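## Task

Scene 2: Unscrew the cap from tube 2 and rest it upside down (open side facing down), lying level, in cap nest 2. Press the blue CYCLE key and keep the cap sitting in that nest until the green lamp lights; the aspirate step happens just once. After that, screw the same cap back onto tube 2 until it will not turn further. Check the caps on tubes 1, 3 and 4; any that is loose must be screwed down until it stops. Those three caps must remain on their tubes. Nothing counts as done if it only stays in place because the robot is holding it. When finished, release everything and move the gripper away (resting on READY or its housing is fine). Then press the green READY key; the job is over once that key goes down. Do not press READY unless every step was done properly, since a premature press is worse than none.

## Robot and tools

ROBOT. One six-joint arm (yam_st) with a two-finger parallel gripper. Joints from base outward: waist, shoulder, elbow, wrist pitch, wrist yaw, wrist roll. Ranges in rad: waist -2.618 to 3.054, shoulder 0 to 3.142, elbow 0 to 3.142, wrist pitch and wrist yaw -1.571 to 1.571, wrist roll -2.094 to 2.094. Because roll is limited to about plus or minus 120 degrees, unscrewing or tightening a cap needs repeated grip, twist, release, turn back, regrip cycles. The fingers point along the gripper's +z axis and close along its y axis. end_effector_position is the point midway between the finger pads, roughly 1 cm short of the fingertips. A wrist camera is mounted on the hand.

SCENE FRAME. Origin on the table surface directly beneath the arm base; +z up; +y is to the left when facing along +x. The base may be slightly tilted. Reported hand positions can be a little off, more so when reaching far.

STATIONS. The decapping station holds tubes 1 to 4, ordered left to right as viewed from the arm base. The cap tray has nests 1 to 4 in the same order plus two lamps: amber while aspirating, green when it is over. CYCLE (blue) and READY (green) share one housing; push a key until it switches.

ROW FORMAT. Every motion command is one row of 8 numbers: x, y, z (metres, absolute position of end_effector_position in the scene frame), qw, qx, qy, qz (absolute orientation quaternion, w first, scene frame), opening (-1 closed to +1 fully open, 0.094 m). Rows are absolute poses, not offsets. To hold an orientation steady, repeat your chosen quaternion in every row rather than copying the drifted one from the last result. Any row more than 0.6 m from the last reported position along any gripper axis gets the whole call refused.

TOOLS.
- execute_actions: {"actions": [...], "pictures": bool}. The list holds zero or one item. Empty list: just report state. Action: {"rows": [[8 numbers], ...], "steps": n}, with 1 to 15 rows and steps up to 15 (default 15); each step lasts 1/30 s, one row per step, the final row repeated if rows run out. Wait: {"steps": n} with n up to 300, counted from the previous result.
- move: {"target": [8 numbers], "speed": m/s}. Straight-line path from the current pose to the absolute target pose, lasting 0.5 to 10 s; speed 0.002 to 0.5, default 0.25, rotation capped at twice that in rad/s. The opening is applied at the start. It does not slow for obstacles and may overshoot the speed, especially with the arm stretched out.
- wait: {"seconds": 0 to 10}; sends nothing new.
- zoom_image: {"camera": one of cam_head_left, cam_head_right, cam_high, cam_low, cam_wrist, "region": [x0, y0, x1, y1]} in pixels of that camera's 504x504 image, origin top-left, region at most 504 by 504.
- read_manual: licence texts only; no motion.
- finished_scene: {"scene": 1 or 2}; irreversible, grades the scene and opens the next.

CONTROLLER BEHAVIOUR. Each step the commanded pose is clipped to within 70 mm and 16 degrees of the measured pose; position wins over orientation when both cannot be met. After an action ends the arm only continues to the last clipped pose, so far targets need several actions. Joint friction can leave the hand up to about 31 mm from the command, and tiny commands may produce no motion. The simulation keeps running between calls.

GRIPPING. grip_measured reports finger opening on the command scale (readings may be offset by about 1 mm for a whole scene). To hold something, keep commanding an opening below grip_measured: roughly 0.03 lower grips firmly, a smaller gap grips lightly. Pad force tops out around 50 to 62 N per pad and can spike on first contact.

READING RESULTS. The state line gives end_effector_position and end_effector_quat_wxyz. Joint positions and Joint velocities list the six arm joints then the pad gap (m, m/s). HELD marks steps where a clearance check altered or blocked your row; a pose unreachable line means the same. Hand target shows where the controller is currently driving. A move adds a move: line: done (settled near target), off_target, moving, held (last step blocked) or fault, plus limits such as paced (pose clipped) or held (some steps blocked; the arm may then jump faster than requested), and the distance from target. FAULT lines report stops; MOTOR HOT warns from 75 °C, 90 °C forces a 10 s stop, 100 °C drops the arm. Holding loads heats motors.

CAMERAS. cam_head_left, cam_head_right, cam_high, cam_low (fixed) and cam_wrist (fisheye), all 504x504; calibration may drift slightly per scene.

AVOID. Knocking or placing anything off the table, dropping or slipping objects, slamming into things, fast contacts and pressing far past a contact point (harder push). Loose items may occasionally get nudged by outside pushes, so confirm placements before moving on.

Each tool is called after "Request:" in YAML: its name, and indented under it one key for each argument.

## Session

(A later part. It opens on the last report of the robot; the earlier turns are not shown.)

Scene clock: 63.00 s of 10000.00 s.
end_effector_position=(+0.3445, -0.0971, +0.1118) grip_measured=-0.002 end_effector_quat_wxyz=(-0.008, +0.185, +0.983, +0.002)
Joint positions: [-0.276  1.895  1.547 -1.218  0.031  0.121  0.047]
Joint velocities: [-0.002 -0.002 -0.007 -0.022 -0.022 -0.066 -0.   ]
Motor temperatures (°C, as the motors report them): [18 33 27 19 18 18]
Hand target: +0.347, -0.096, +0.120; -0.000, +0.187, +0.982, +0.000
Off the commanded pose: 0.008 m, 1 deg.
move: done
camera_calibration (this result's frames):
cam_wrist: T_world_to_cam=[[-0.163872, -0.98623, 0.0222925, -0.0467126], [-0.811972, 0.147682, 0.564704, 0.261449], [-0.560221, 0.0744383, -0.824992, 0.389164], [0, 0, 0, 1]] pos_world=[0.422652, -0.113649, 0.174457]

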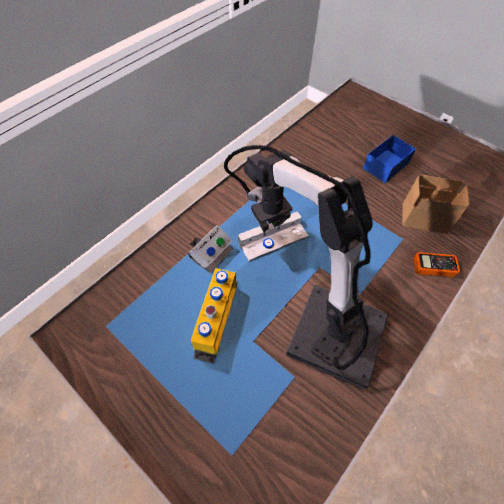

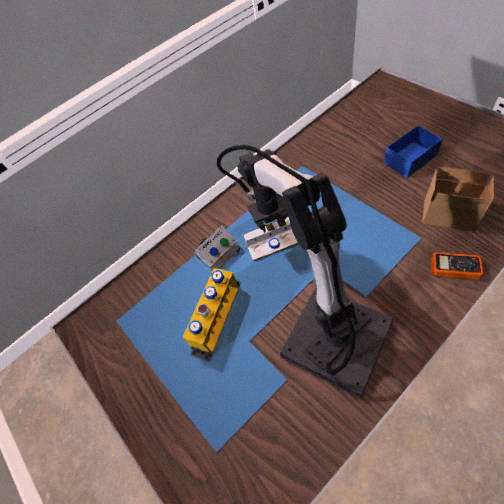

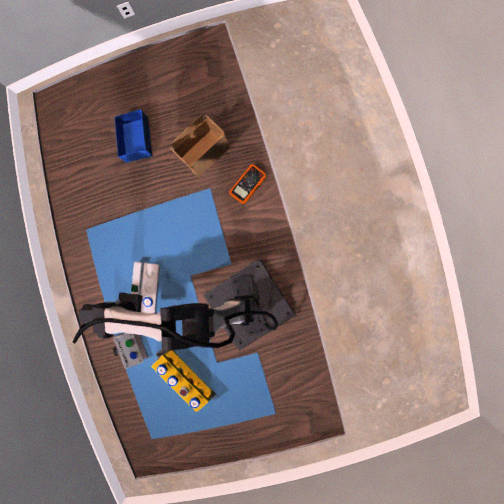

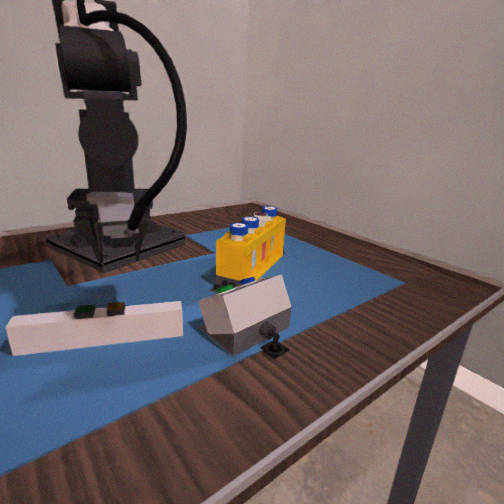

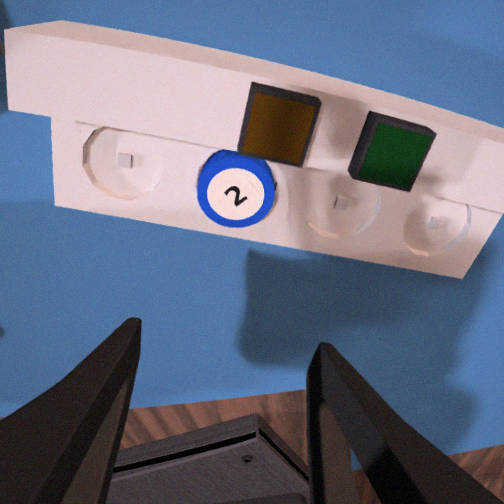

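Request:
move:
  target: [0.412,0.072,0.125,0.2164,0,0.9763,0,-1]
  speed: 0.3

Request:
zoom_image:
  camera: "cam_head_right"
  region: [230, 200, 330, 280]

Scene clock: 65.80 s of 10000.00 s.
end_effector_position=(+0.4085, +0.0746, +0.1215) grip_measured=-0.990 end_effector_quat_wxyz=(+0.204, -0.009, +0.979, -0.001)
Joint positions: [ 0.22   1.767  1.315 -0.715  0.132  0.192  0.   ]
Joint velocities: [-0.012 -0.007 -0.007  0.022  0.037 -0.022 -0.001]
Motor temperatures (°C, as the motors report them): [18 34 27 19 18 18]
Hand target: +0.410, +0.073, +0.125; +0.215, -0.002, +0.977, -0.002
Off the commanded pose: 0.006 m, 2 deg.
move: done
camera_calibration (this result's frames):
cam_wrist: T_world_to_cam=[[0.194014, -0.9746, 0.111867, -0.025073], [-0.968618, -0.172255, 0.179186, 0.417309], [-0.155365, -0.143121, -0.977434, 0.289672], [0, 0, 0, 1]] pos_world=[0.454082, 0.0889058, 0.211164]

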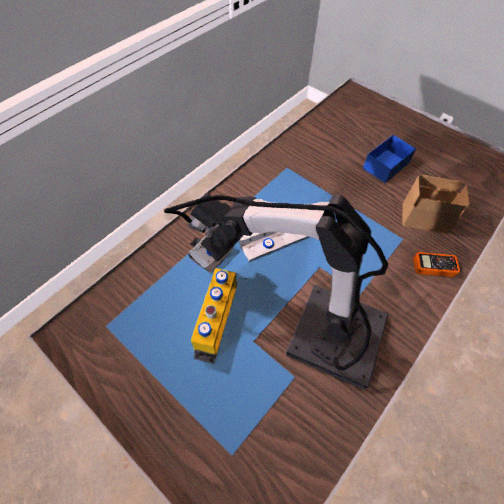

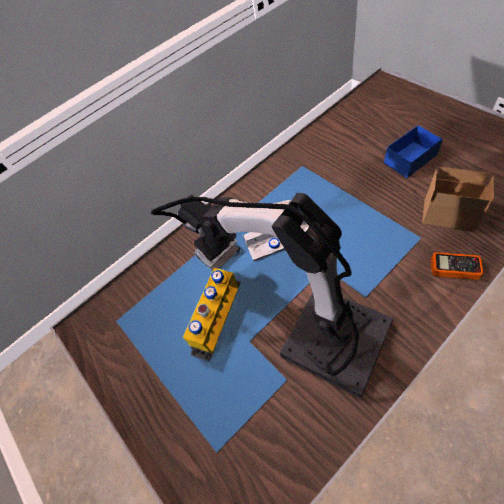

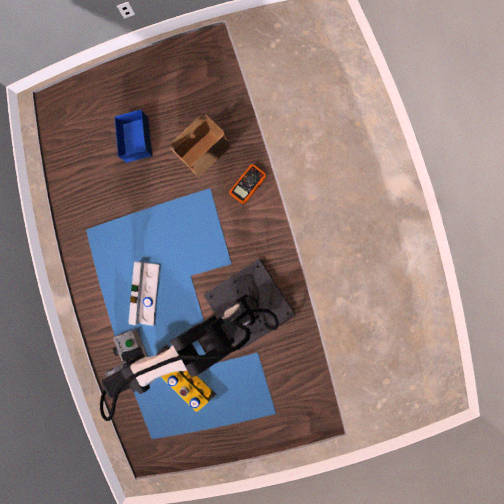

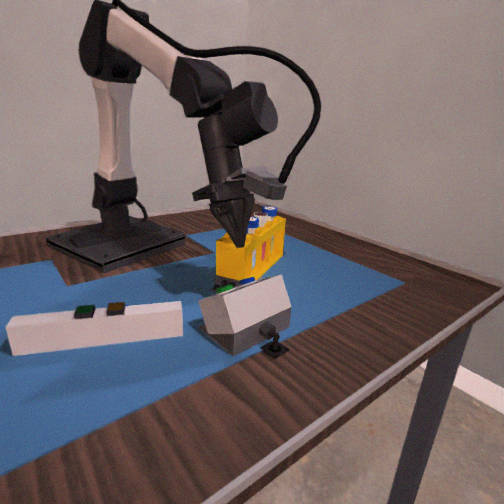

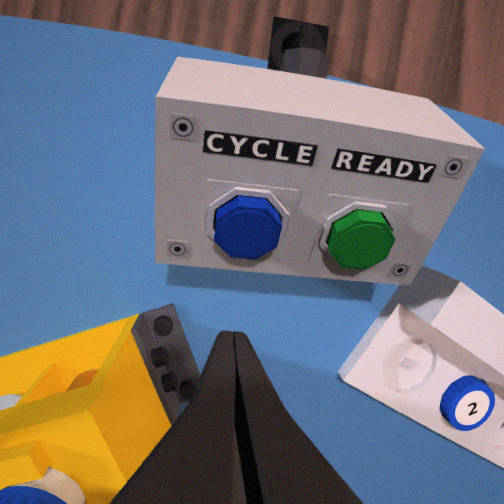

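Region (230, 200, 330, 280) of cam_head_right's 504x504 image, scaled by 5.040, with more detail than that image has; it fills the top 403 rows of this view, and the rest is white.

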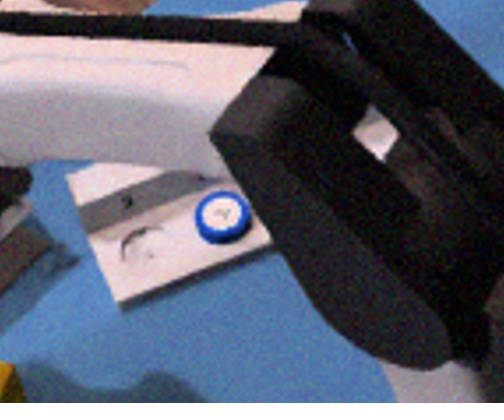

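Request:
move:
  target: [0.441,0.067,0.061,0.2164,0,0.9763,0,-1]
  speed: 0.04

Scene clock: 68.70 s of 10000.00 s.
end_effector_position=(+0.4351, +0.0699, +0.0748) grip_measured=-0.990 end_effector_quat_wxyz=(+0.215, -0.000, +0.977, -0.000)
Joint positions: [ 0.188  1.893  1.276 -0.525  0.126  0.176  0.   ]
Joint velocities: [-0.007 -0.002  0.017 -0.051  0.066 -0.007 -0.   ]
Motor temperatures (°C, as the motors report them): [18 33 27 19 18 18]
Hand target: +0.439, +0.067, +0.061; +0.216, +0.000, +0.976, +0.000
Off the commanded pose: 0.015 m, 0 deg.
move: off_target
camera_calibration (this result's frames):
cam_wrist: T_world_to_cam=[[0.175924, -0.978102, 0.111206, -0.0213657], [-0.97486, -0.157411, 0.157703, 0.453854], [-0.136745, -0.136154, -0.981205, 0.239167], [0, 0, 0, 1]] pos_world=[0.478908, 0.0831075, 0.165474]

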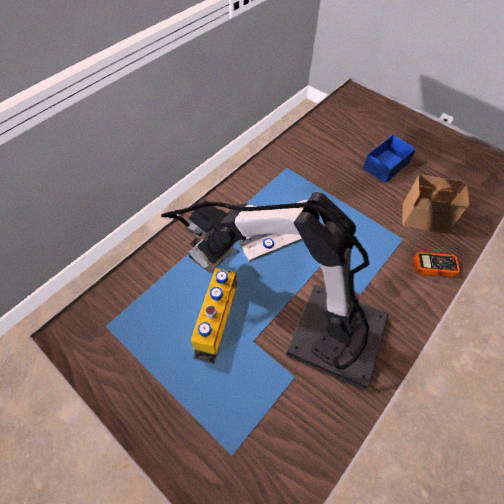

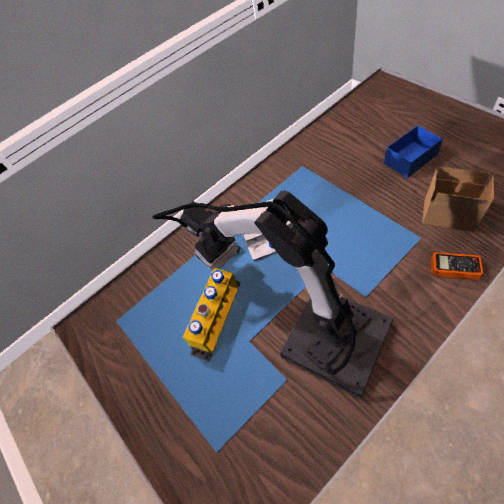

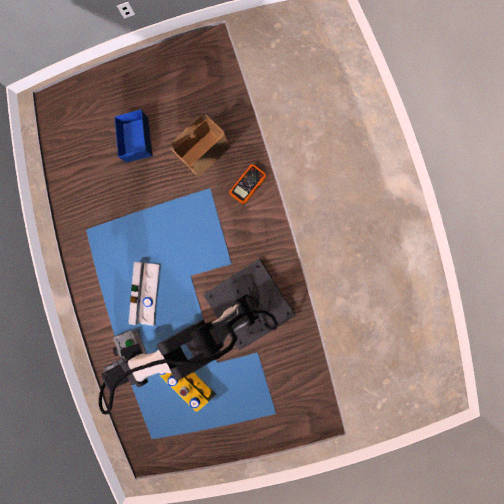

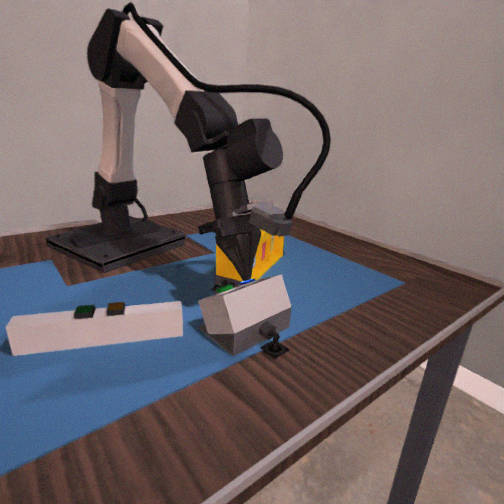

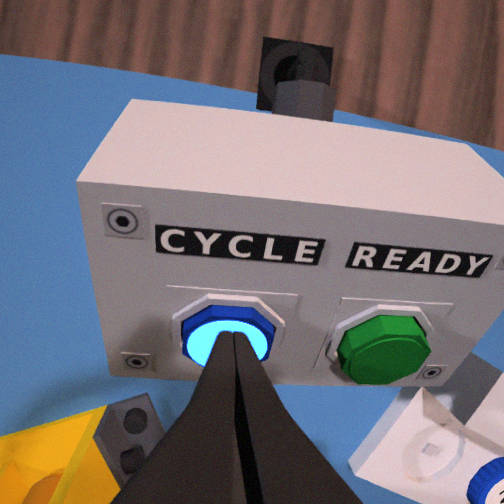

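Request:
move:
  target: [0.405,0.06,0.13,0.2164,0,0.9763,0,-1]
  speed: 0.15

Request:
move:
  target: [0.353,-0.101,0.085,0,0.1865,0.9825,0,0]
  speed: 0.2

Scene clock: 70.53 s of 10000.00 s.
end_effector_position=(+0.4050, +0.0616, +0.1237) grip_measured=-0.990 end_effector_quat_wxyz=(+0.211, -0.001, +0.977, -0.000)
Joint positions: [ 0.188  1.73   1.276 -0.694  0.124  0.176  0.   ]
Joint velocities: [-0.012 -0.002  0.002 -0.051  0.037 -0.037  0.001]
Motor temperatures (°C, as the motors report them): [18 34 27 20 18 18]
Hand target: +0.406, +0.060, +0.130; +0.217, -0.000, +0.976, -0.000
Off the commanded pose: 0.006 m, 1 deg.
move: done
camera_calibration (this result's frames):
cam_wrist: T_world_to_cam=[[0.178099, -0.977765, 0.110707, -0.0304739], [-0.973519, -0.158694, 0.16455, 0.414252], [-0.143323, -0.137081, -0.980136, 0.284472], [0, 0, 0, 1]] pos_world=[0.449481, 0.0749389, 0.21403]

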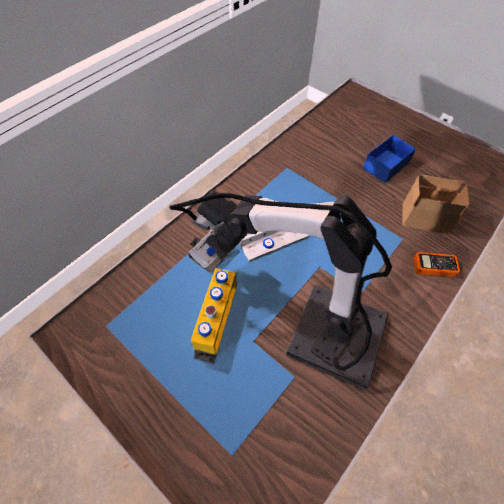

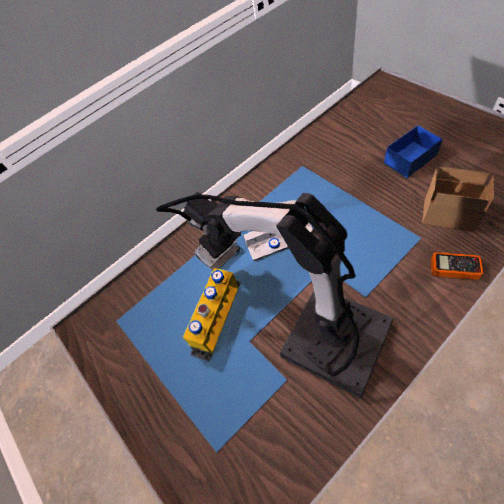

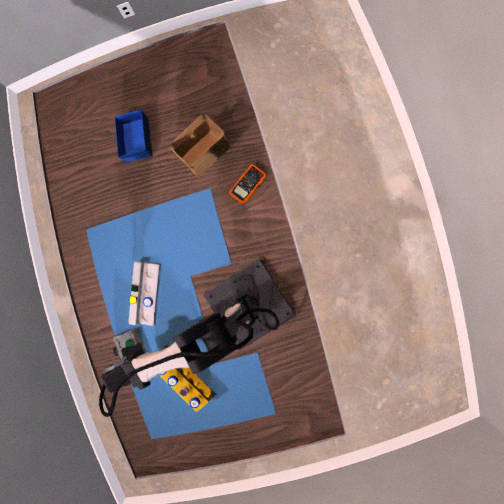

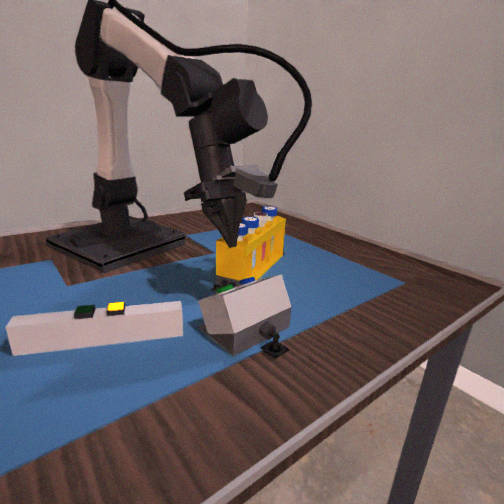

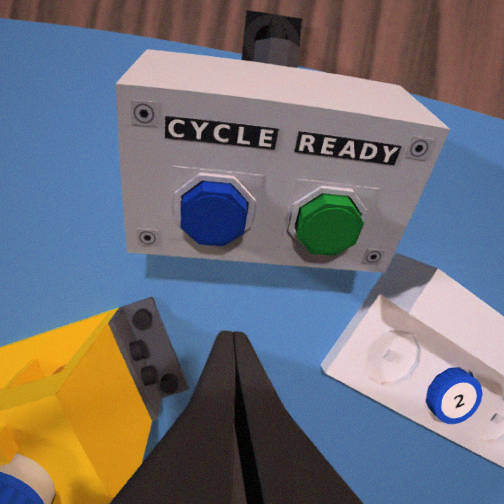

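Scene clock: 72.43 s of 10000.00 s.
end_effector_position=(+0.3528, -0.1022, +0.0848) grip_measured=-0.002 end_effector_quat_wxyz=(+0.004, +0.193, +0.981, -0.001)
Joint positions: [-0.284  1.925  1.48  -1.096  0.036  0.129  0.047]
Joint velocities: [-0.022 -0.017 -0.012  0.022 -0.022  0.051 -0.   ]
Motor temperatures (°C, as the motors report them): [18 33 27 19 18 18]
Hand target: +0.355, -0.102, +0.085; +0.001, +0.188, +0.982, +0.002
Off the commanded pose: 0.001 m, 1 deg.
move: done
camera_calibration (this result's frames):
cam_wrist: T_world_to_cam=[[-0.18032, -0.983166, 0.0294805, -0.0442561], [-0.822064, 0.167095, 0.544325, 0.291505], [-0.540088, 0.0739181, -0.838356, 0.365934], [0, 0, 0, 1]] pos_world=[0.429292, -0.119269, 0.149414]

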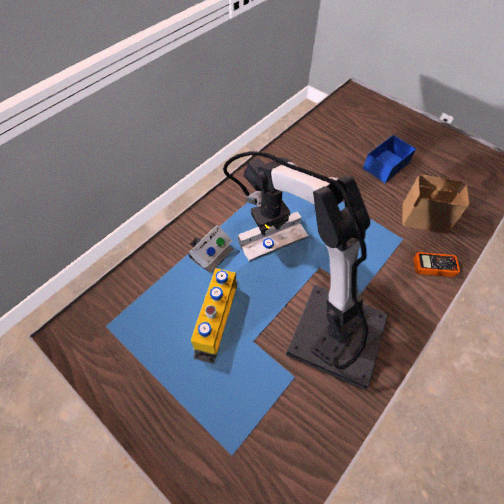

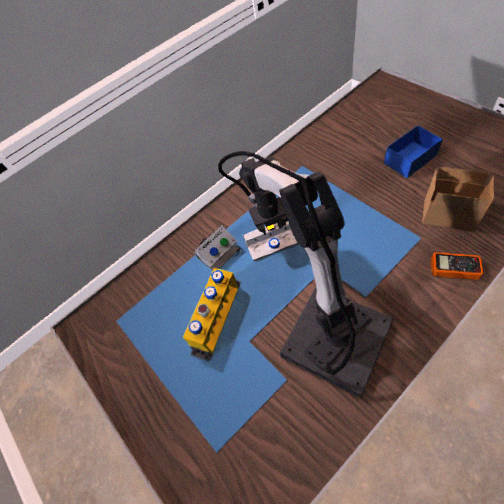

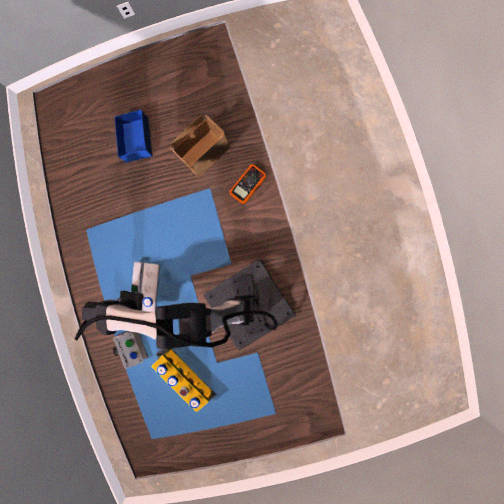

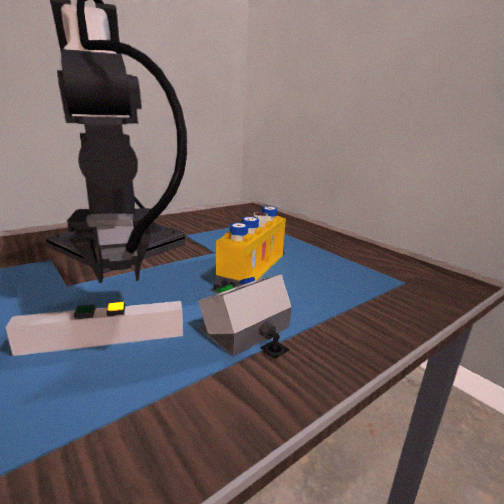

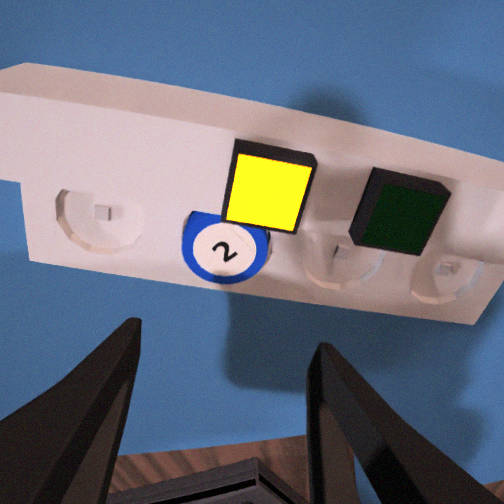

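Request:
wait:
  seconds: 4

Scene clock: 76.93 s of 10000.00 s.
end_effector_position=(+0.3523, -0.1021, +0.0848) grip_measured=-0.002 end_effector_quat_wxyz=(+0.003, +0.193, +0.981, -0.001)
Joint positions: [-0.284  1.925  1.48  -1.098  0.036  0.128  0.047]
Joint velocities: [ 0.017 -0.017 -0.002  0.022  0.007 -0.037  0.   ]
Motor temperatures (°C, as the motors report them): [18 33 28 19 18 18]
Hand target: +0.355, -0.102, +0.085; +0.001, +0.188, +0.982, +0.002
Off the commanded pose: 0.001 m, 1 deg.
Steps of this call (steps 1 to 135: nothing new was sent). Readings (end_effector_position):
1: (+0.3527, -0.1022, +0.0848)
2: (+0.3527, -0.1022, +0.0848)
4: (+0.3525, -0.1021, +0.0848)
8: (+0.3524, -0.1021, +0.0848)
135: the state above
camera_calibration (this result's frames):
cam_wrist: T_world_to_cam=[[-0.179803, -0.983266, 0.029304, -0.0443894], [-0.820935, 0.166398, 0.54624, 0.290405], [-0.541975, 0.0741588, -0.837116, 0.366211], [0, 0, 0, 1]] pos_world=[0.428899, -0.119127, 0.149231]

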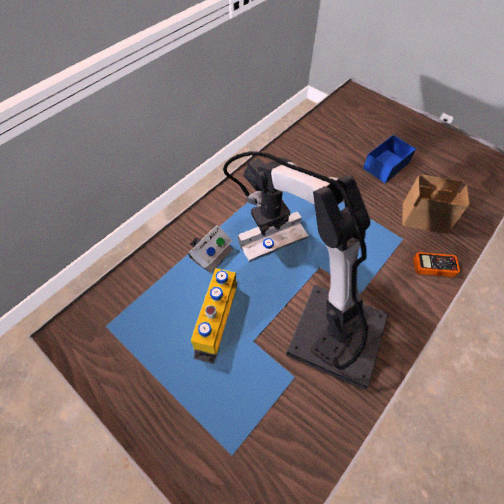

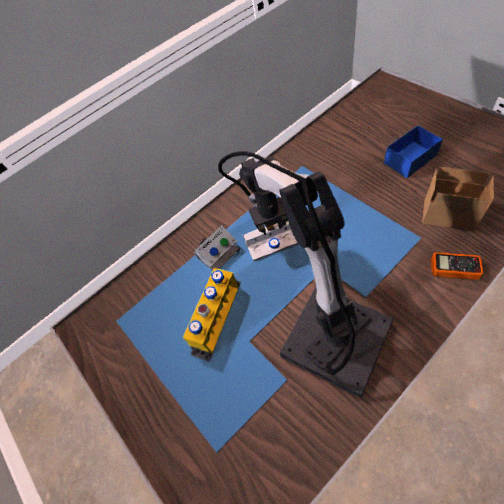

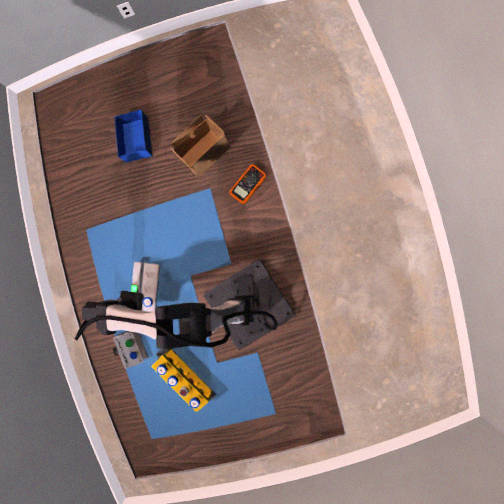

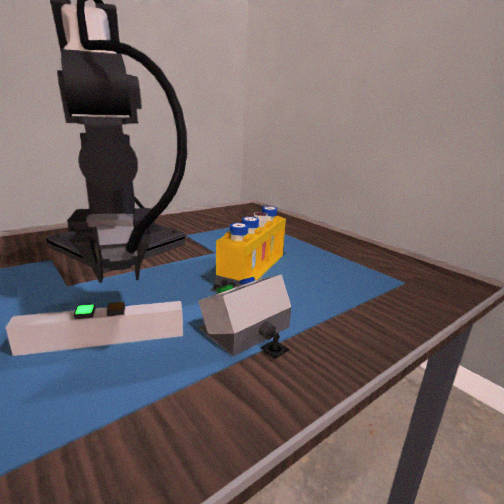

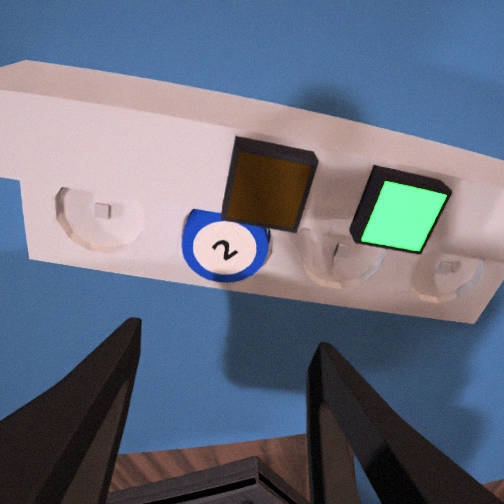

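Request:
move:
  target: [0.351,-0.1,0.017,0,0.1865,0.9825,0,0]
  speed: 0.05

Request:
execute_actions:
  actions:
    - {"rows":[[0.351,-0.1,0.022,0,0.1865,0.9825,0,-0.37]],"steps":10}
  pictures: false

Scene clock: 79.33 s of 10000.00 s.
end_effector_position=(+0.3514, -0.0997, +0.0241) grip_measured=-0.002 end_effector_quat_wxyz=(+0.003, +0.190, +0.982, -0.001)
Joint positions: [-0.284  1.996  1.327 -0.874  0.036  0.123  0.047]
Joint velocities: [-0.012 -0.002 -0.002 -0.007 -0.051 -0.037 -0.001]
Motor temperatures (°C, as the motors report them): [18 33 28 19 18 18]
Hand target: +0.350, -0.100, +0.017; -0.000, +0.186, +0.982, +0.000
Off the commanded pose: 0.007 m, 1 deg.
move: done
camera_calibration (this result's frames):
cam_wrist: T_world_to_cam=[[-0.174572, -0.984206, 0.0293703, -0.0423431], [-0.822001, 0.162093, 0.545931, 0.322411], [-0.54207, 0.0711621, -0.837315, 0.314478], [0, 0, 0, 1]] pos_world=[0.428099, -0.116314, 0.0885467]

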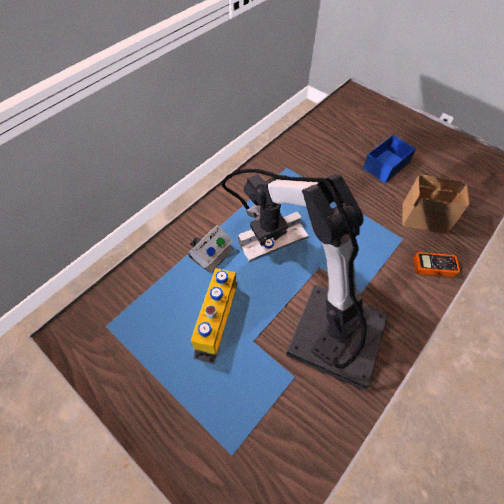

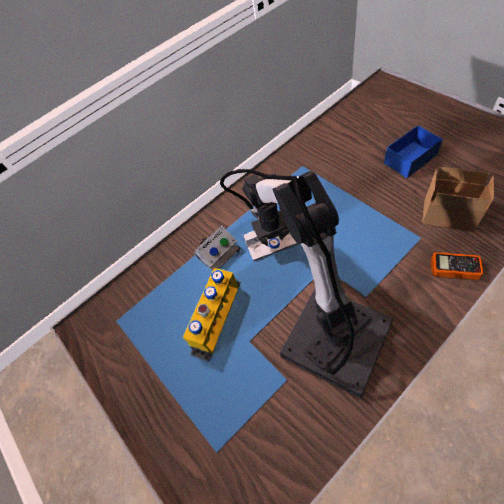

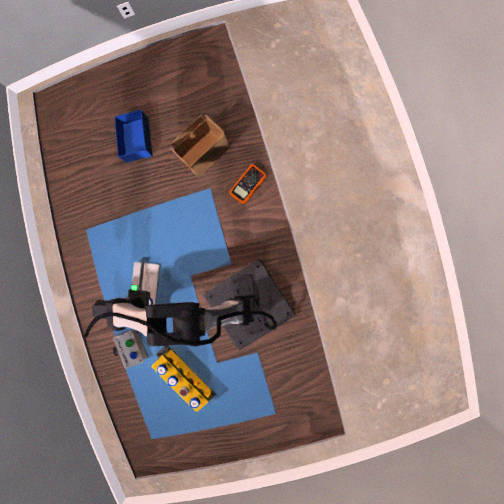

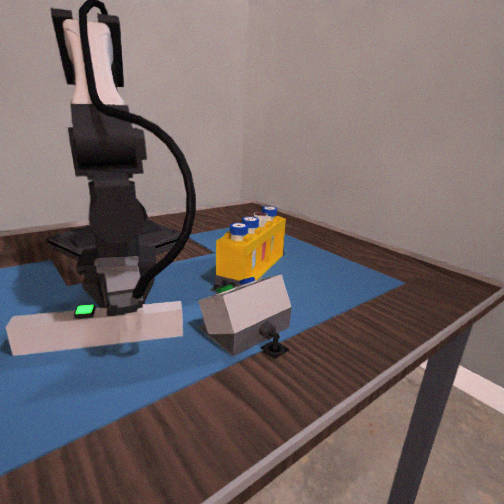

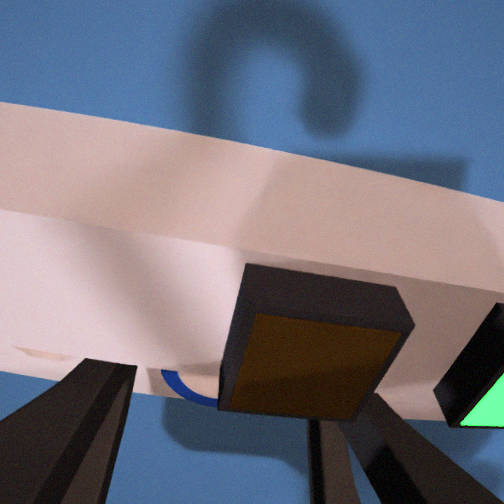

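Scene clock: 79.67 s of 10000.00 s.
end_effector_position=(+0.3514, -0.0997, +0.0241) grip_measured=-0.333 end_effector_quat_wxyz=(+0.003, +0.190, +0.982, -0.001)
Joint positions: [-0.284  1.996  1.327 -0.874  0.036  0.123  0.031]
Joint velocities: [-0.002 -0.002 -0.002 -0.022  0.051 -0.007  0.   ]
Motor temperatures (°C, as the motors report them): [18 33 28 19 18 18]
Hand target: +0.351, -0.100, +0.022; +0.000, +0.187, +0.982, -0.000
Off the commanded pose: 0.002 m, 1 deg.
Steps of this call (steps 1 to 10: all 10 steps of this action). Readings (end_effector_position):
1: (+0.3514, -0.0997, +0.0241)
2: (+0.3514, -0.0997, +0.0241)
4: (+0.3514, -0.0997, +0.0241)
8: (+0.3514, -0.0997, +0.0241)
10: the state above

Request:
move:
  target: [0.345,-0.09,0.15,0,0.1865,0.9825,0,-0.38]
  speed: 0.15

Request:
move:
  target: [0.283,0.221,0.175,0,-0.8387,0.5446,0,-0.38]
  speed: 0.4

Request:
move:
  target: [0.283,0.2205,0.148,0,-0.8387,0.5446,0,-0.38]
  speed: 0.05

Scene clock: 81.83 s of 10000.00 s.
end_effector_position=(+0.3457, -0.0932, +0.1418) grip_measured=-0.333 end_effector_quat_wxyz=(-0.008, +0.185, +0.983, -0.000)
Joint positions: [-0.259  1.887  1.655 -1.334  0.036  0.138  0.031]
Joint velocities: [-0.012 -0.007 -0.007 -0.022 -0.022 -0.051  0.001]
Motor temperatures (°C, as the motors report them): [18 34 28 19 18 18]
Hand target: +0.347, -0.091, +0.150; -0.000, +0.187, +0.982, +0.000
Off the commanded pose: 0.009 m, 1 deg.
move: done
camera_calibration (this result's frames):
cam_wrist: T_world_to_cam=[[-0.163776, -0.986134, 0.0267887, -0.0439331], [-0.811474, 0.150111, 0.56478, 0.244981], [-0.56097, 0.0707594, -0.824806, 0.414199], [0, 0, 0, 1]] pos_world=[0.423954, -0.109407, 0.20445]

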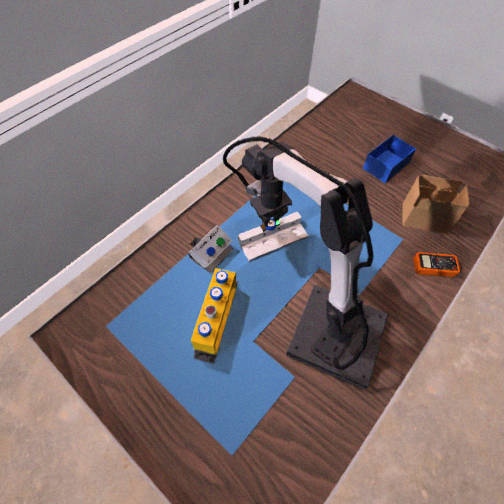

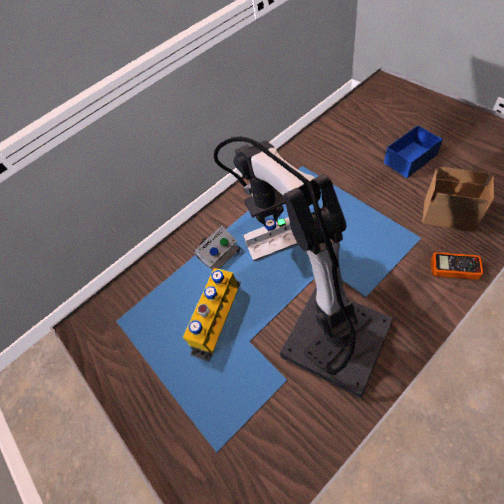

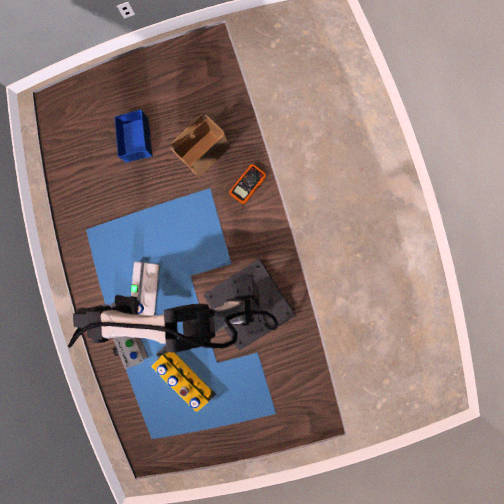

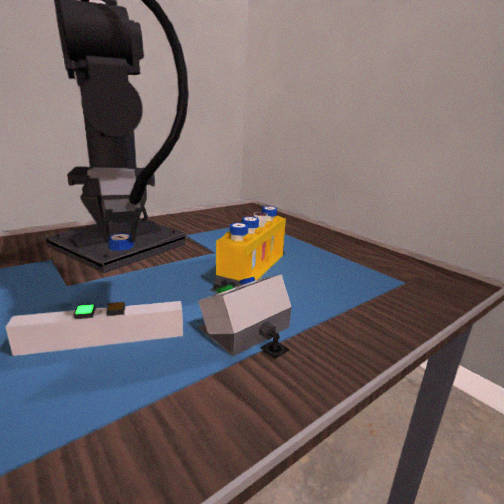

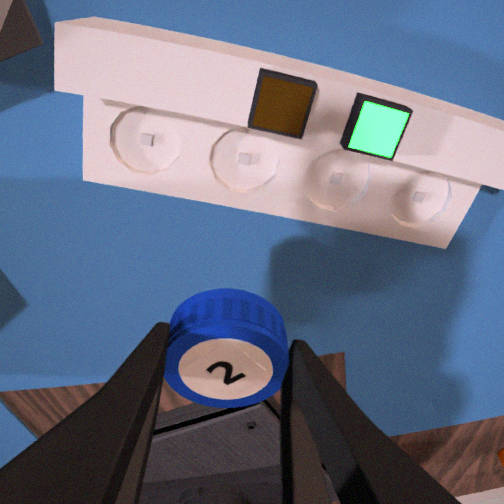

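Scene clock: 85.40 s of 10000.00 s.
end_effector_position=(+0.2789, +0.2200, +0.1753) grip_measured=-0.333 end_effector_quat_wxyz=(+0.000, +0.834, -0.551, +0.003)
Joint positions: [ 0.68   1.919  1.779 -1.446  0.044 -1.269  0.031]
Joint velocities: [-0.017  0.007  0.007 -0.007 -0.022 -0.051  0.   ]
Motor temperatures (°C, as the motors report them): [18 34 28 19 18 18]
Hand target: +0.279, +0.222, +0.175; +0.005, +0.839, -0.545, +0.001
Off the commanded pose: 0.004 m, 1 deg.
move: done
camera_calibration (this result's frames):
cam_wrist: T_world_to_cam=[[0.819241, 0.572723, 0.0288343, -0.364398], [0.462637, -0.689807, 0.556896, -0.0443678], [0.338837, -0.442892, -0.830082, 0.245118], [0, 0, 0, 1]] pos_world=[0.236001, 0.286655, 0.238684]

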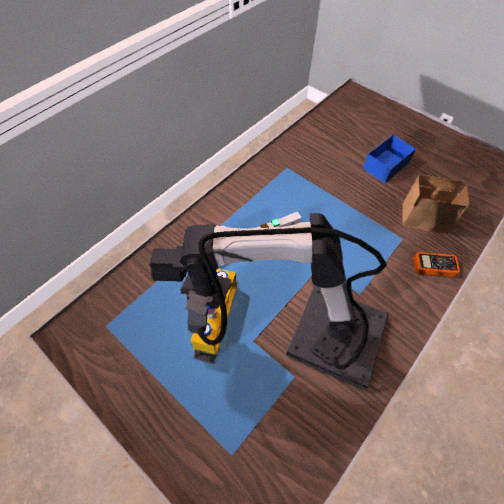

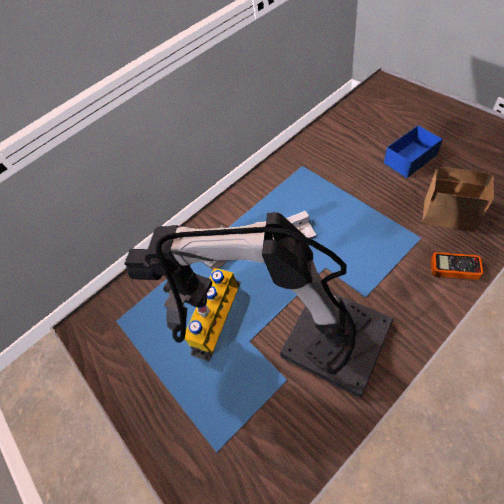

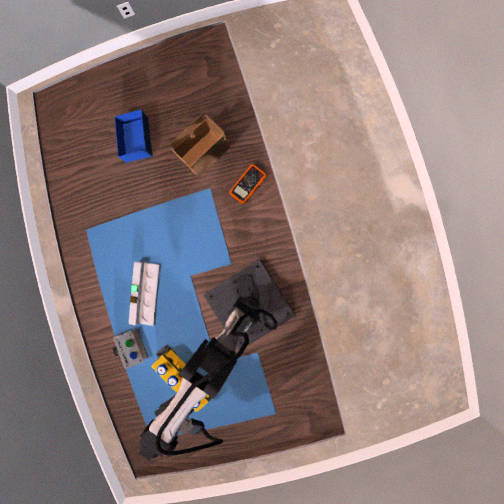

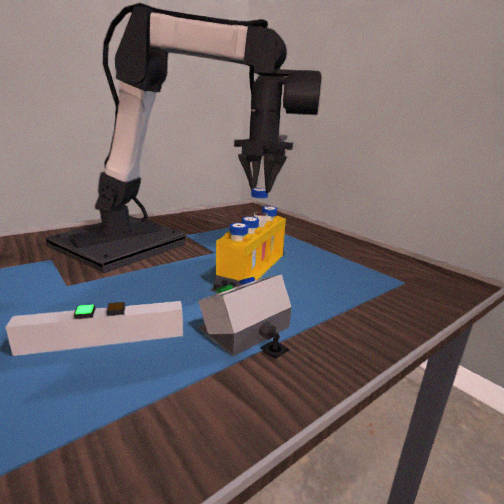

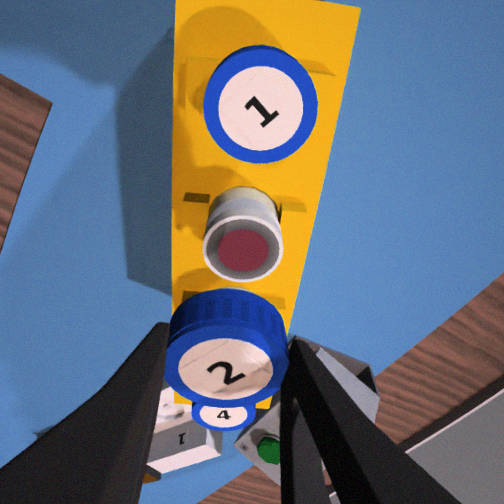

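Scene clock: 86.40 s of 10000.00 s.
end_effector_position=(+0.2812, +0.2208, +0.1535) grip_measured=-0.333 end_effector_quat_wxyz=(-0.001, +0.838, -0.546, +0.004)
Joint positions: [ 0.675  1.919  1.692 -1.357  0.044 -1.287  0.031]
Joint velocities: [ 0.002 -0.012  0.002 -0.037  0.022 -0.007  0.   ]
Motor temperatures (°C, as the motors report them): [18 34 28 19 18 18]
Hand target: +0.283, +0.220, +0.148; +0.000, +0.839, -0.545, -0.000
Off the commanded pose: 0.006 m, 0 deg.
move: done
camera_calibration (this result's frames):
cam_wrist: T_world_to_cam=[[0.811523, 0.583466, 0.031585, -0.366769], [0.47057, -0.684633, 0.556634, -0.0360779], [0.346401, -0.436858, -0.830157, 0.223235], [0, 0, 0, 1]] pos_world=[0.23729, 0.286819, 0.216987]

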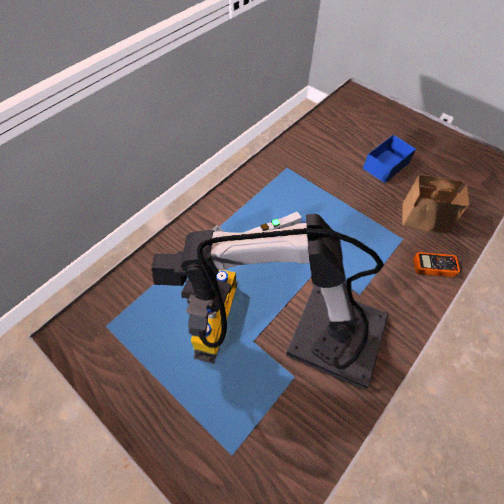

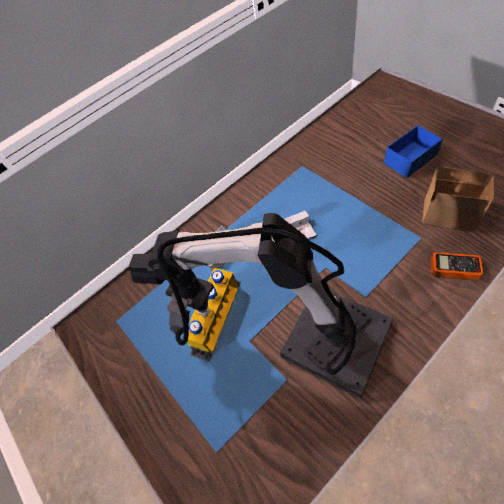

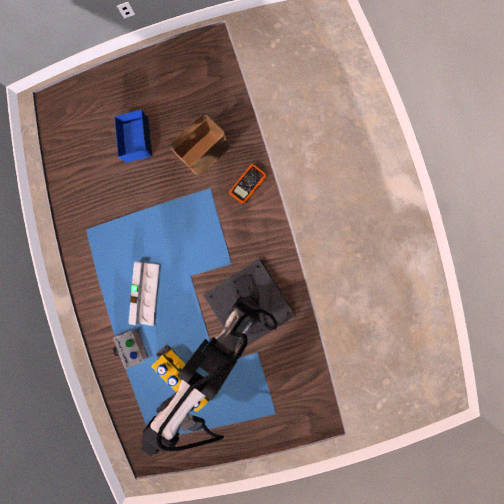

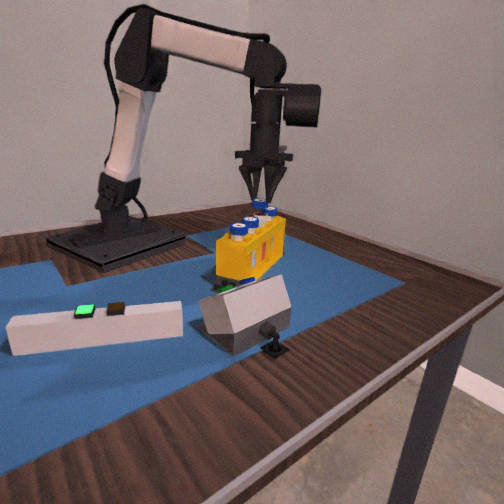

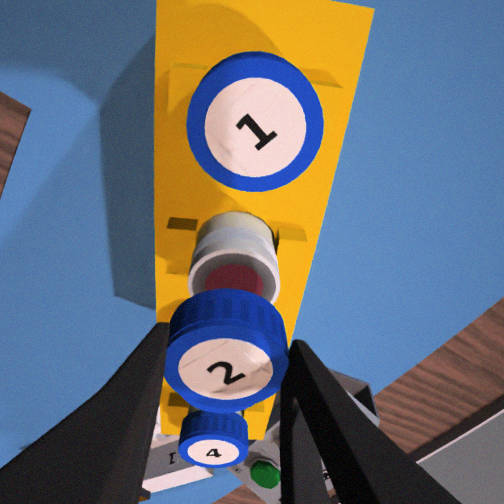

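Request:
move:
  target: [0.2805,0.227,0.140,0,-0.8387,0.5446,0,-0.38]
  speed: 0.02

Scene clock: 88.30 s of 10000.00 s.
end_effector_position=(+0.2829, +0.2224, +0.1489) grip_measured=-0.333 end_effector_quat_wxyz=(-0.005, +0.838, -0.546, +0.005)
Joint positions: [ 0.675  1.919  1.674 -1.329  0.044 -1.287  0.031]
Joint velocities: [-0.012  0.002 -0.002 -0.037 -0.007 -0.081 -0.001]
Motor temperatures (°C, as the motors report them): [18 34 28 19 18 18]
Hand target: +0.280, +0.227, +0.140; +0.000, +0.839, -0.545, +0.000
Off the commanded pose: 0.010 m, 1 deg.
move: done
camera_calibration (this result's frames):
cam_wrist: T_world_to_cam=[[0.811246, 0.583287, 0.0406993, -0.370189], [0.466705, -0.687888, 0.555874, -0.0312584], [0.352231, -0.431956, -0.83027, 0.216831], [0, 0, 0, 1]] pos_world=[0.238528, 0.288086, 0.212471]

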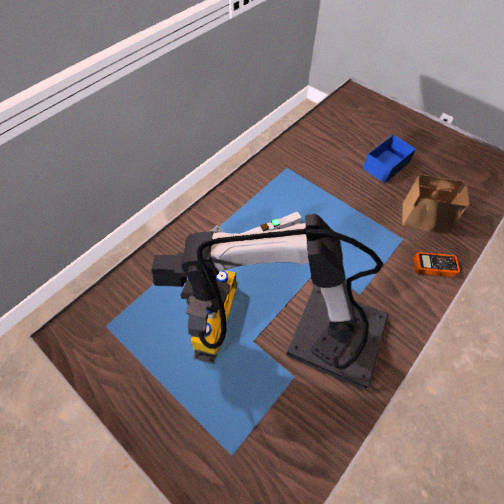

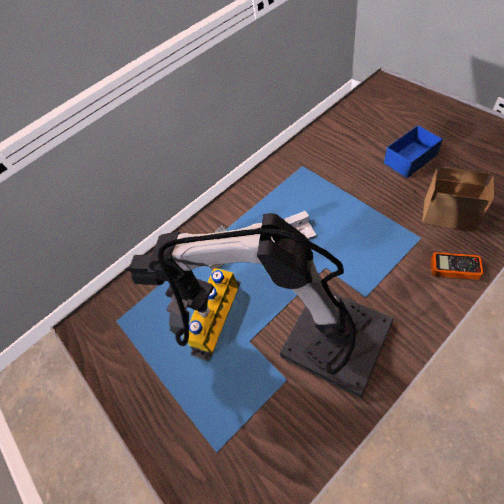

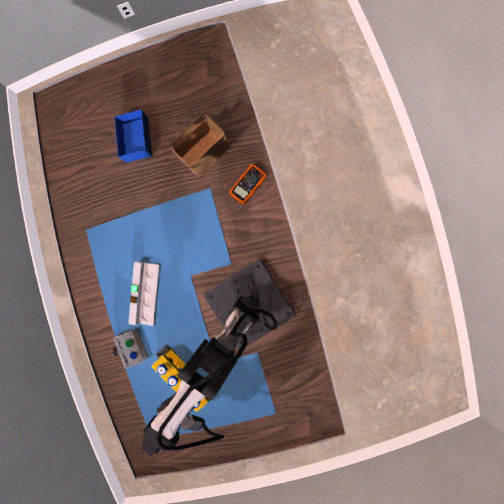

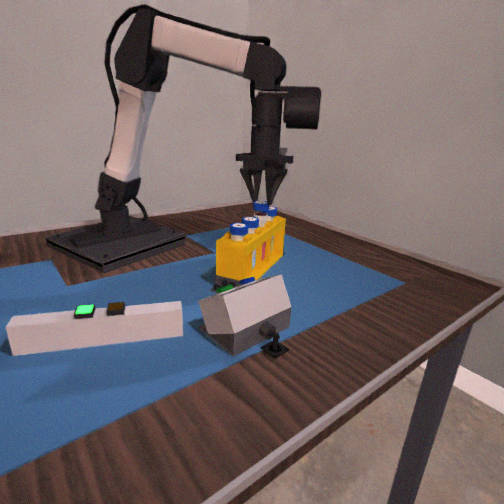

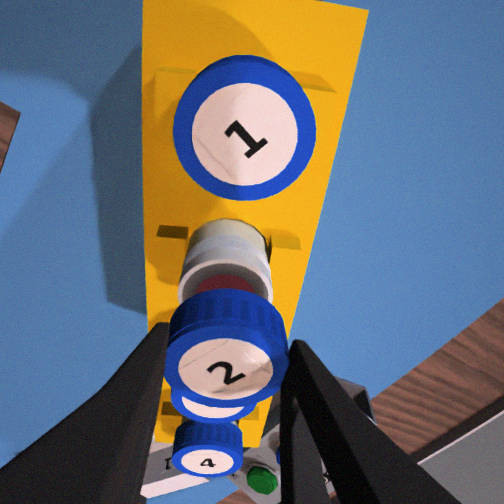

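Request:
execute_actions:
  actions:
    - {"rows":[[0.277,0.2285,0.140,0,-0.8387,0.5446,0,-0.38]],"steps":12}
  pictures: false

Scene clock: 89.03 s of 10000.00 s.
end_effector_position=(+0.2789, +0.2254, +0.1469) grip_measured=-0.333 end_effector_quat_wxyz=(-0.003, +0.840, -0.543, +0.004)
Joint positions: [ 0.688  1.919  1.665 -1.325  0.044 -1.281  0.031]
Joint velocities: [ 0.002 -0.002 -0.012  0.007  0.051 -0.022 -0.   ]
Motor temperatures (°C, as the motors report them): [18 34 28 19 18 18]
Hand target: +0.277, +0.228, +0.140; +0.000, +0.839, -0.545, +0.000
Off the commanded pose: 0.008 m, 1 deg.
Steps of this call (steps 1 to 10: nothing new was sent; steps 11 to 22: all 12 steps of this action). Readings (end_effector_position):
11: (+0.2829, +0.2230, +0.1487)
12: (+0.2822, +0.2234, +0.1482)
14: (+0.2803, +0.2243, +0.1472)
18: (+0.2789, +0.2254, +0.1469)
22: the state above


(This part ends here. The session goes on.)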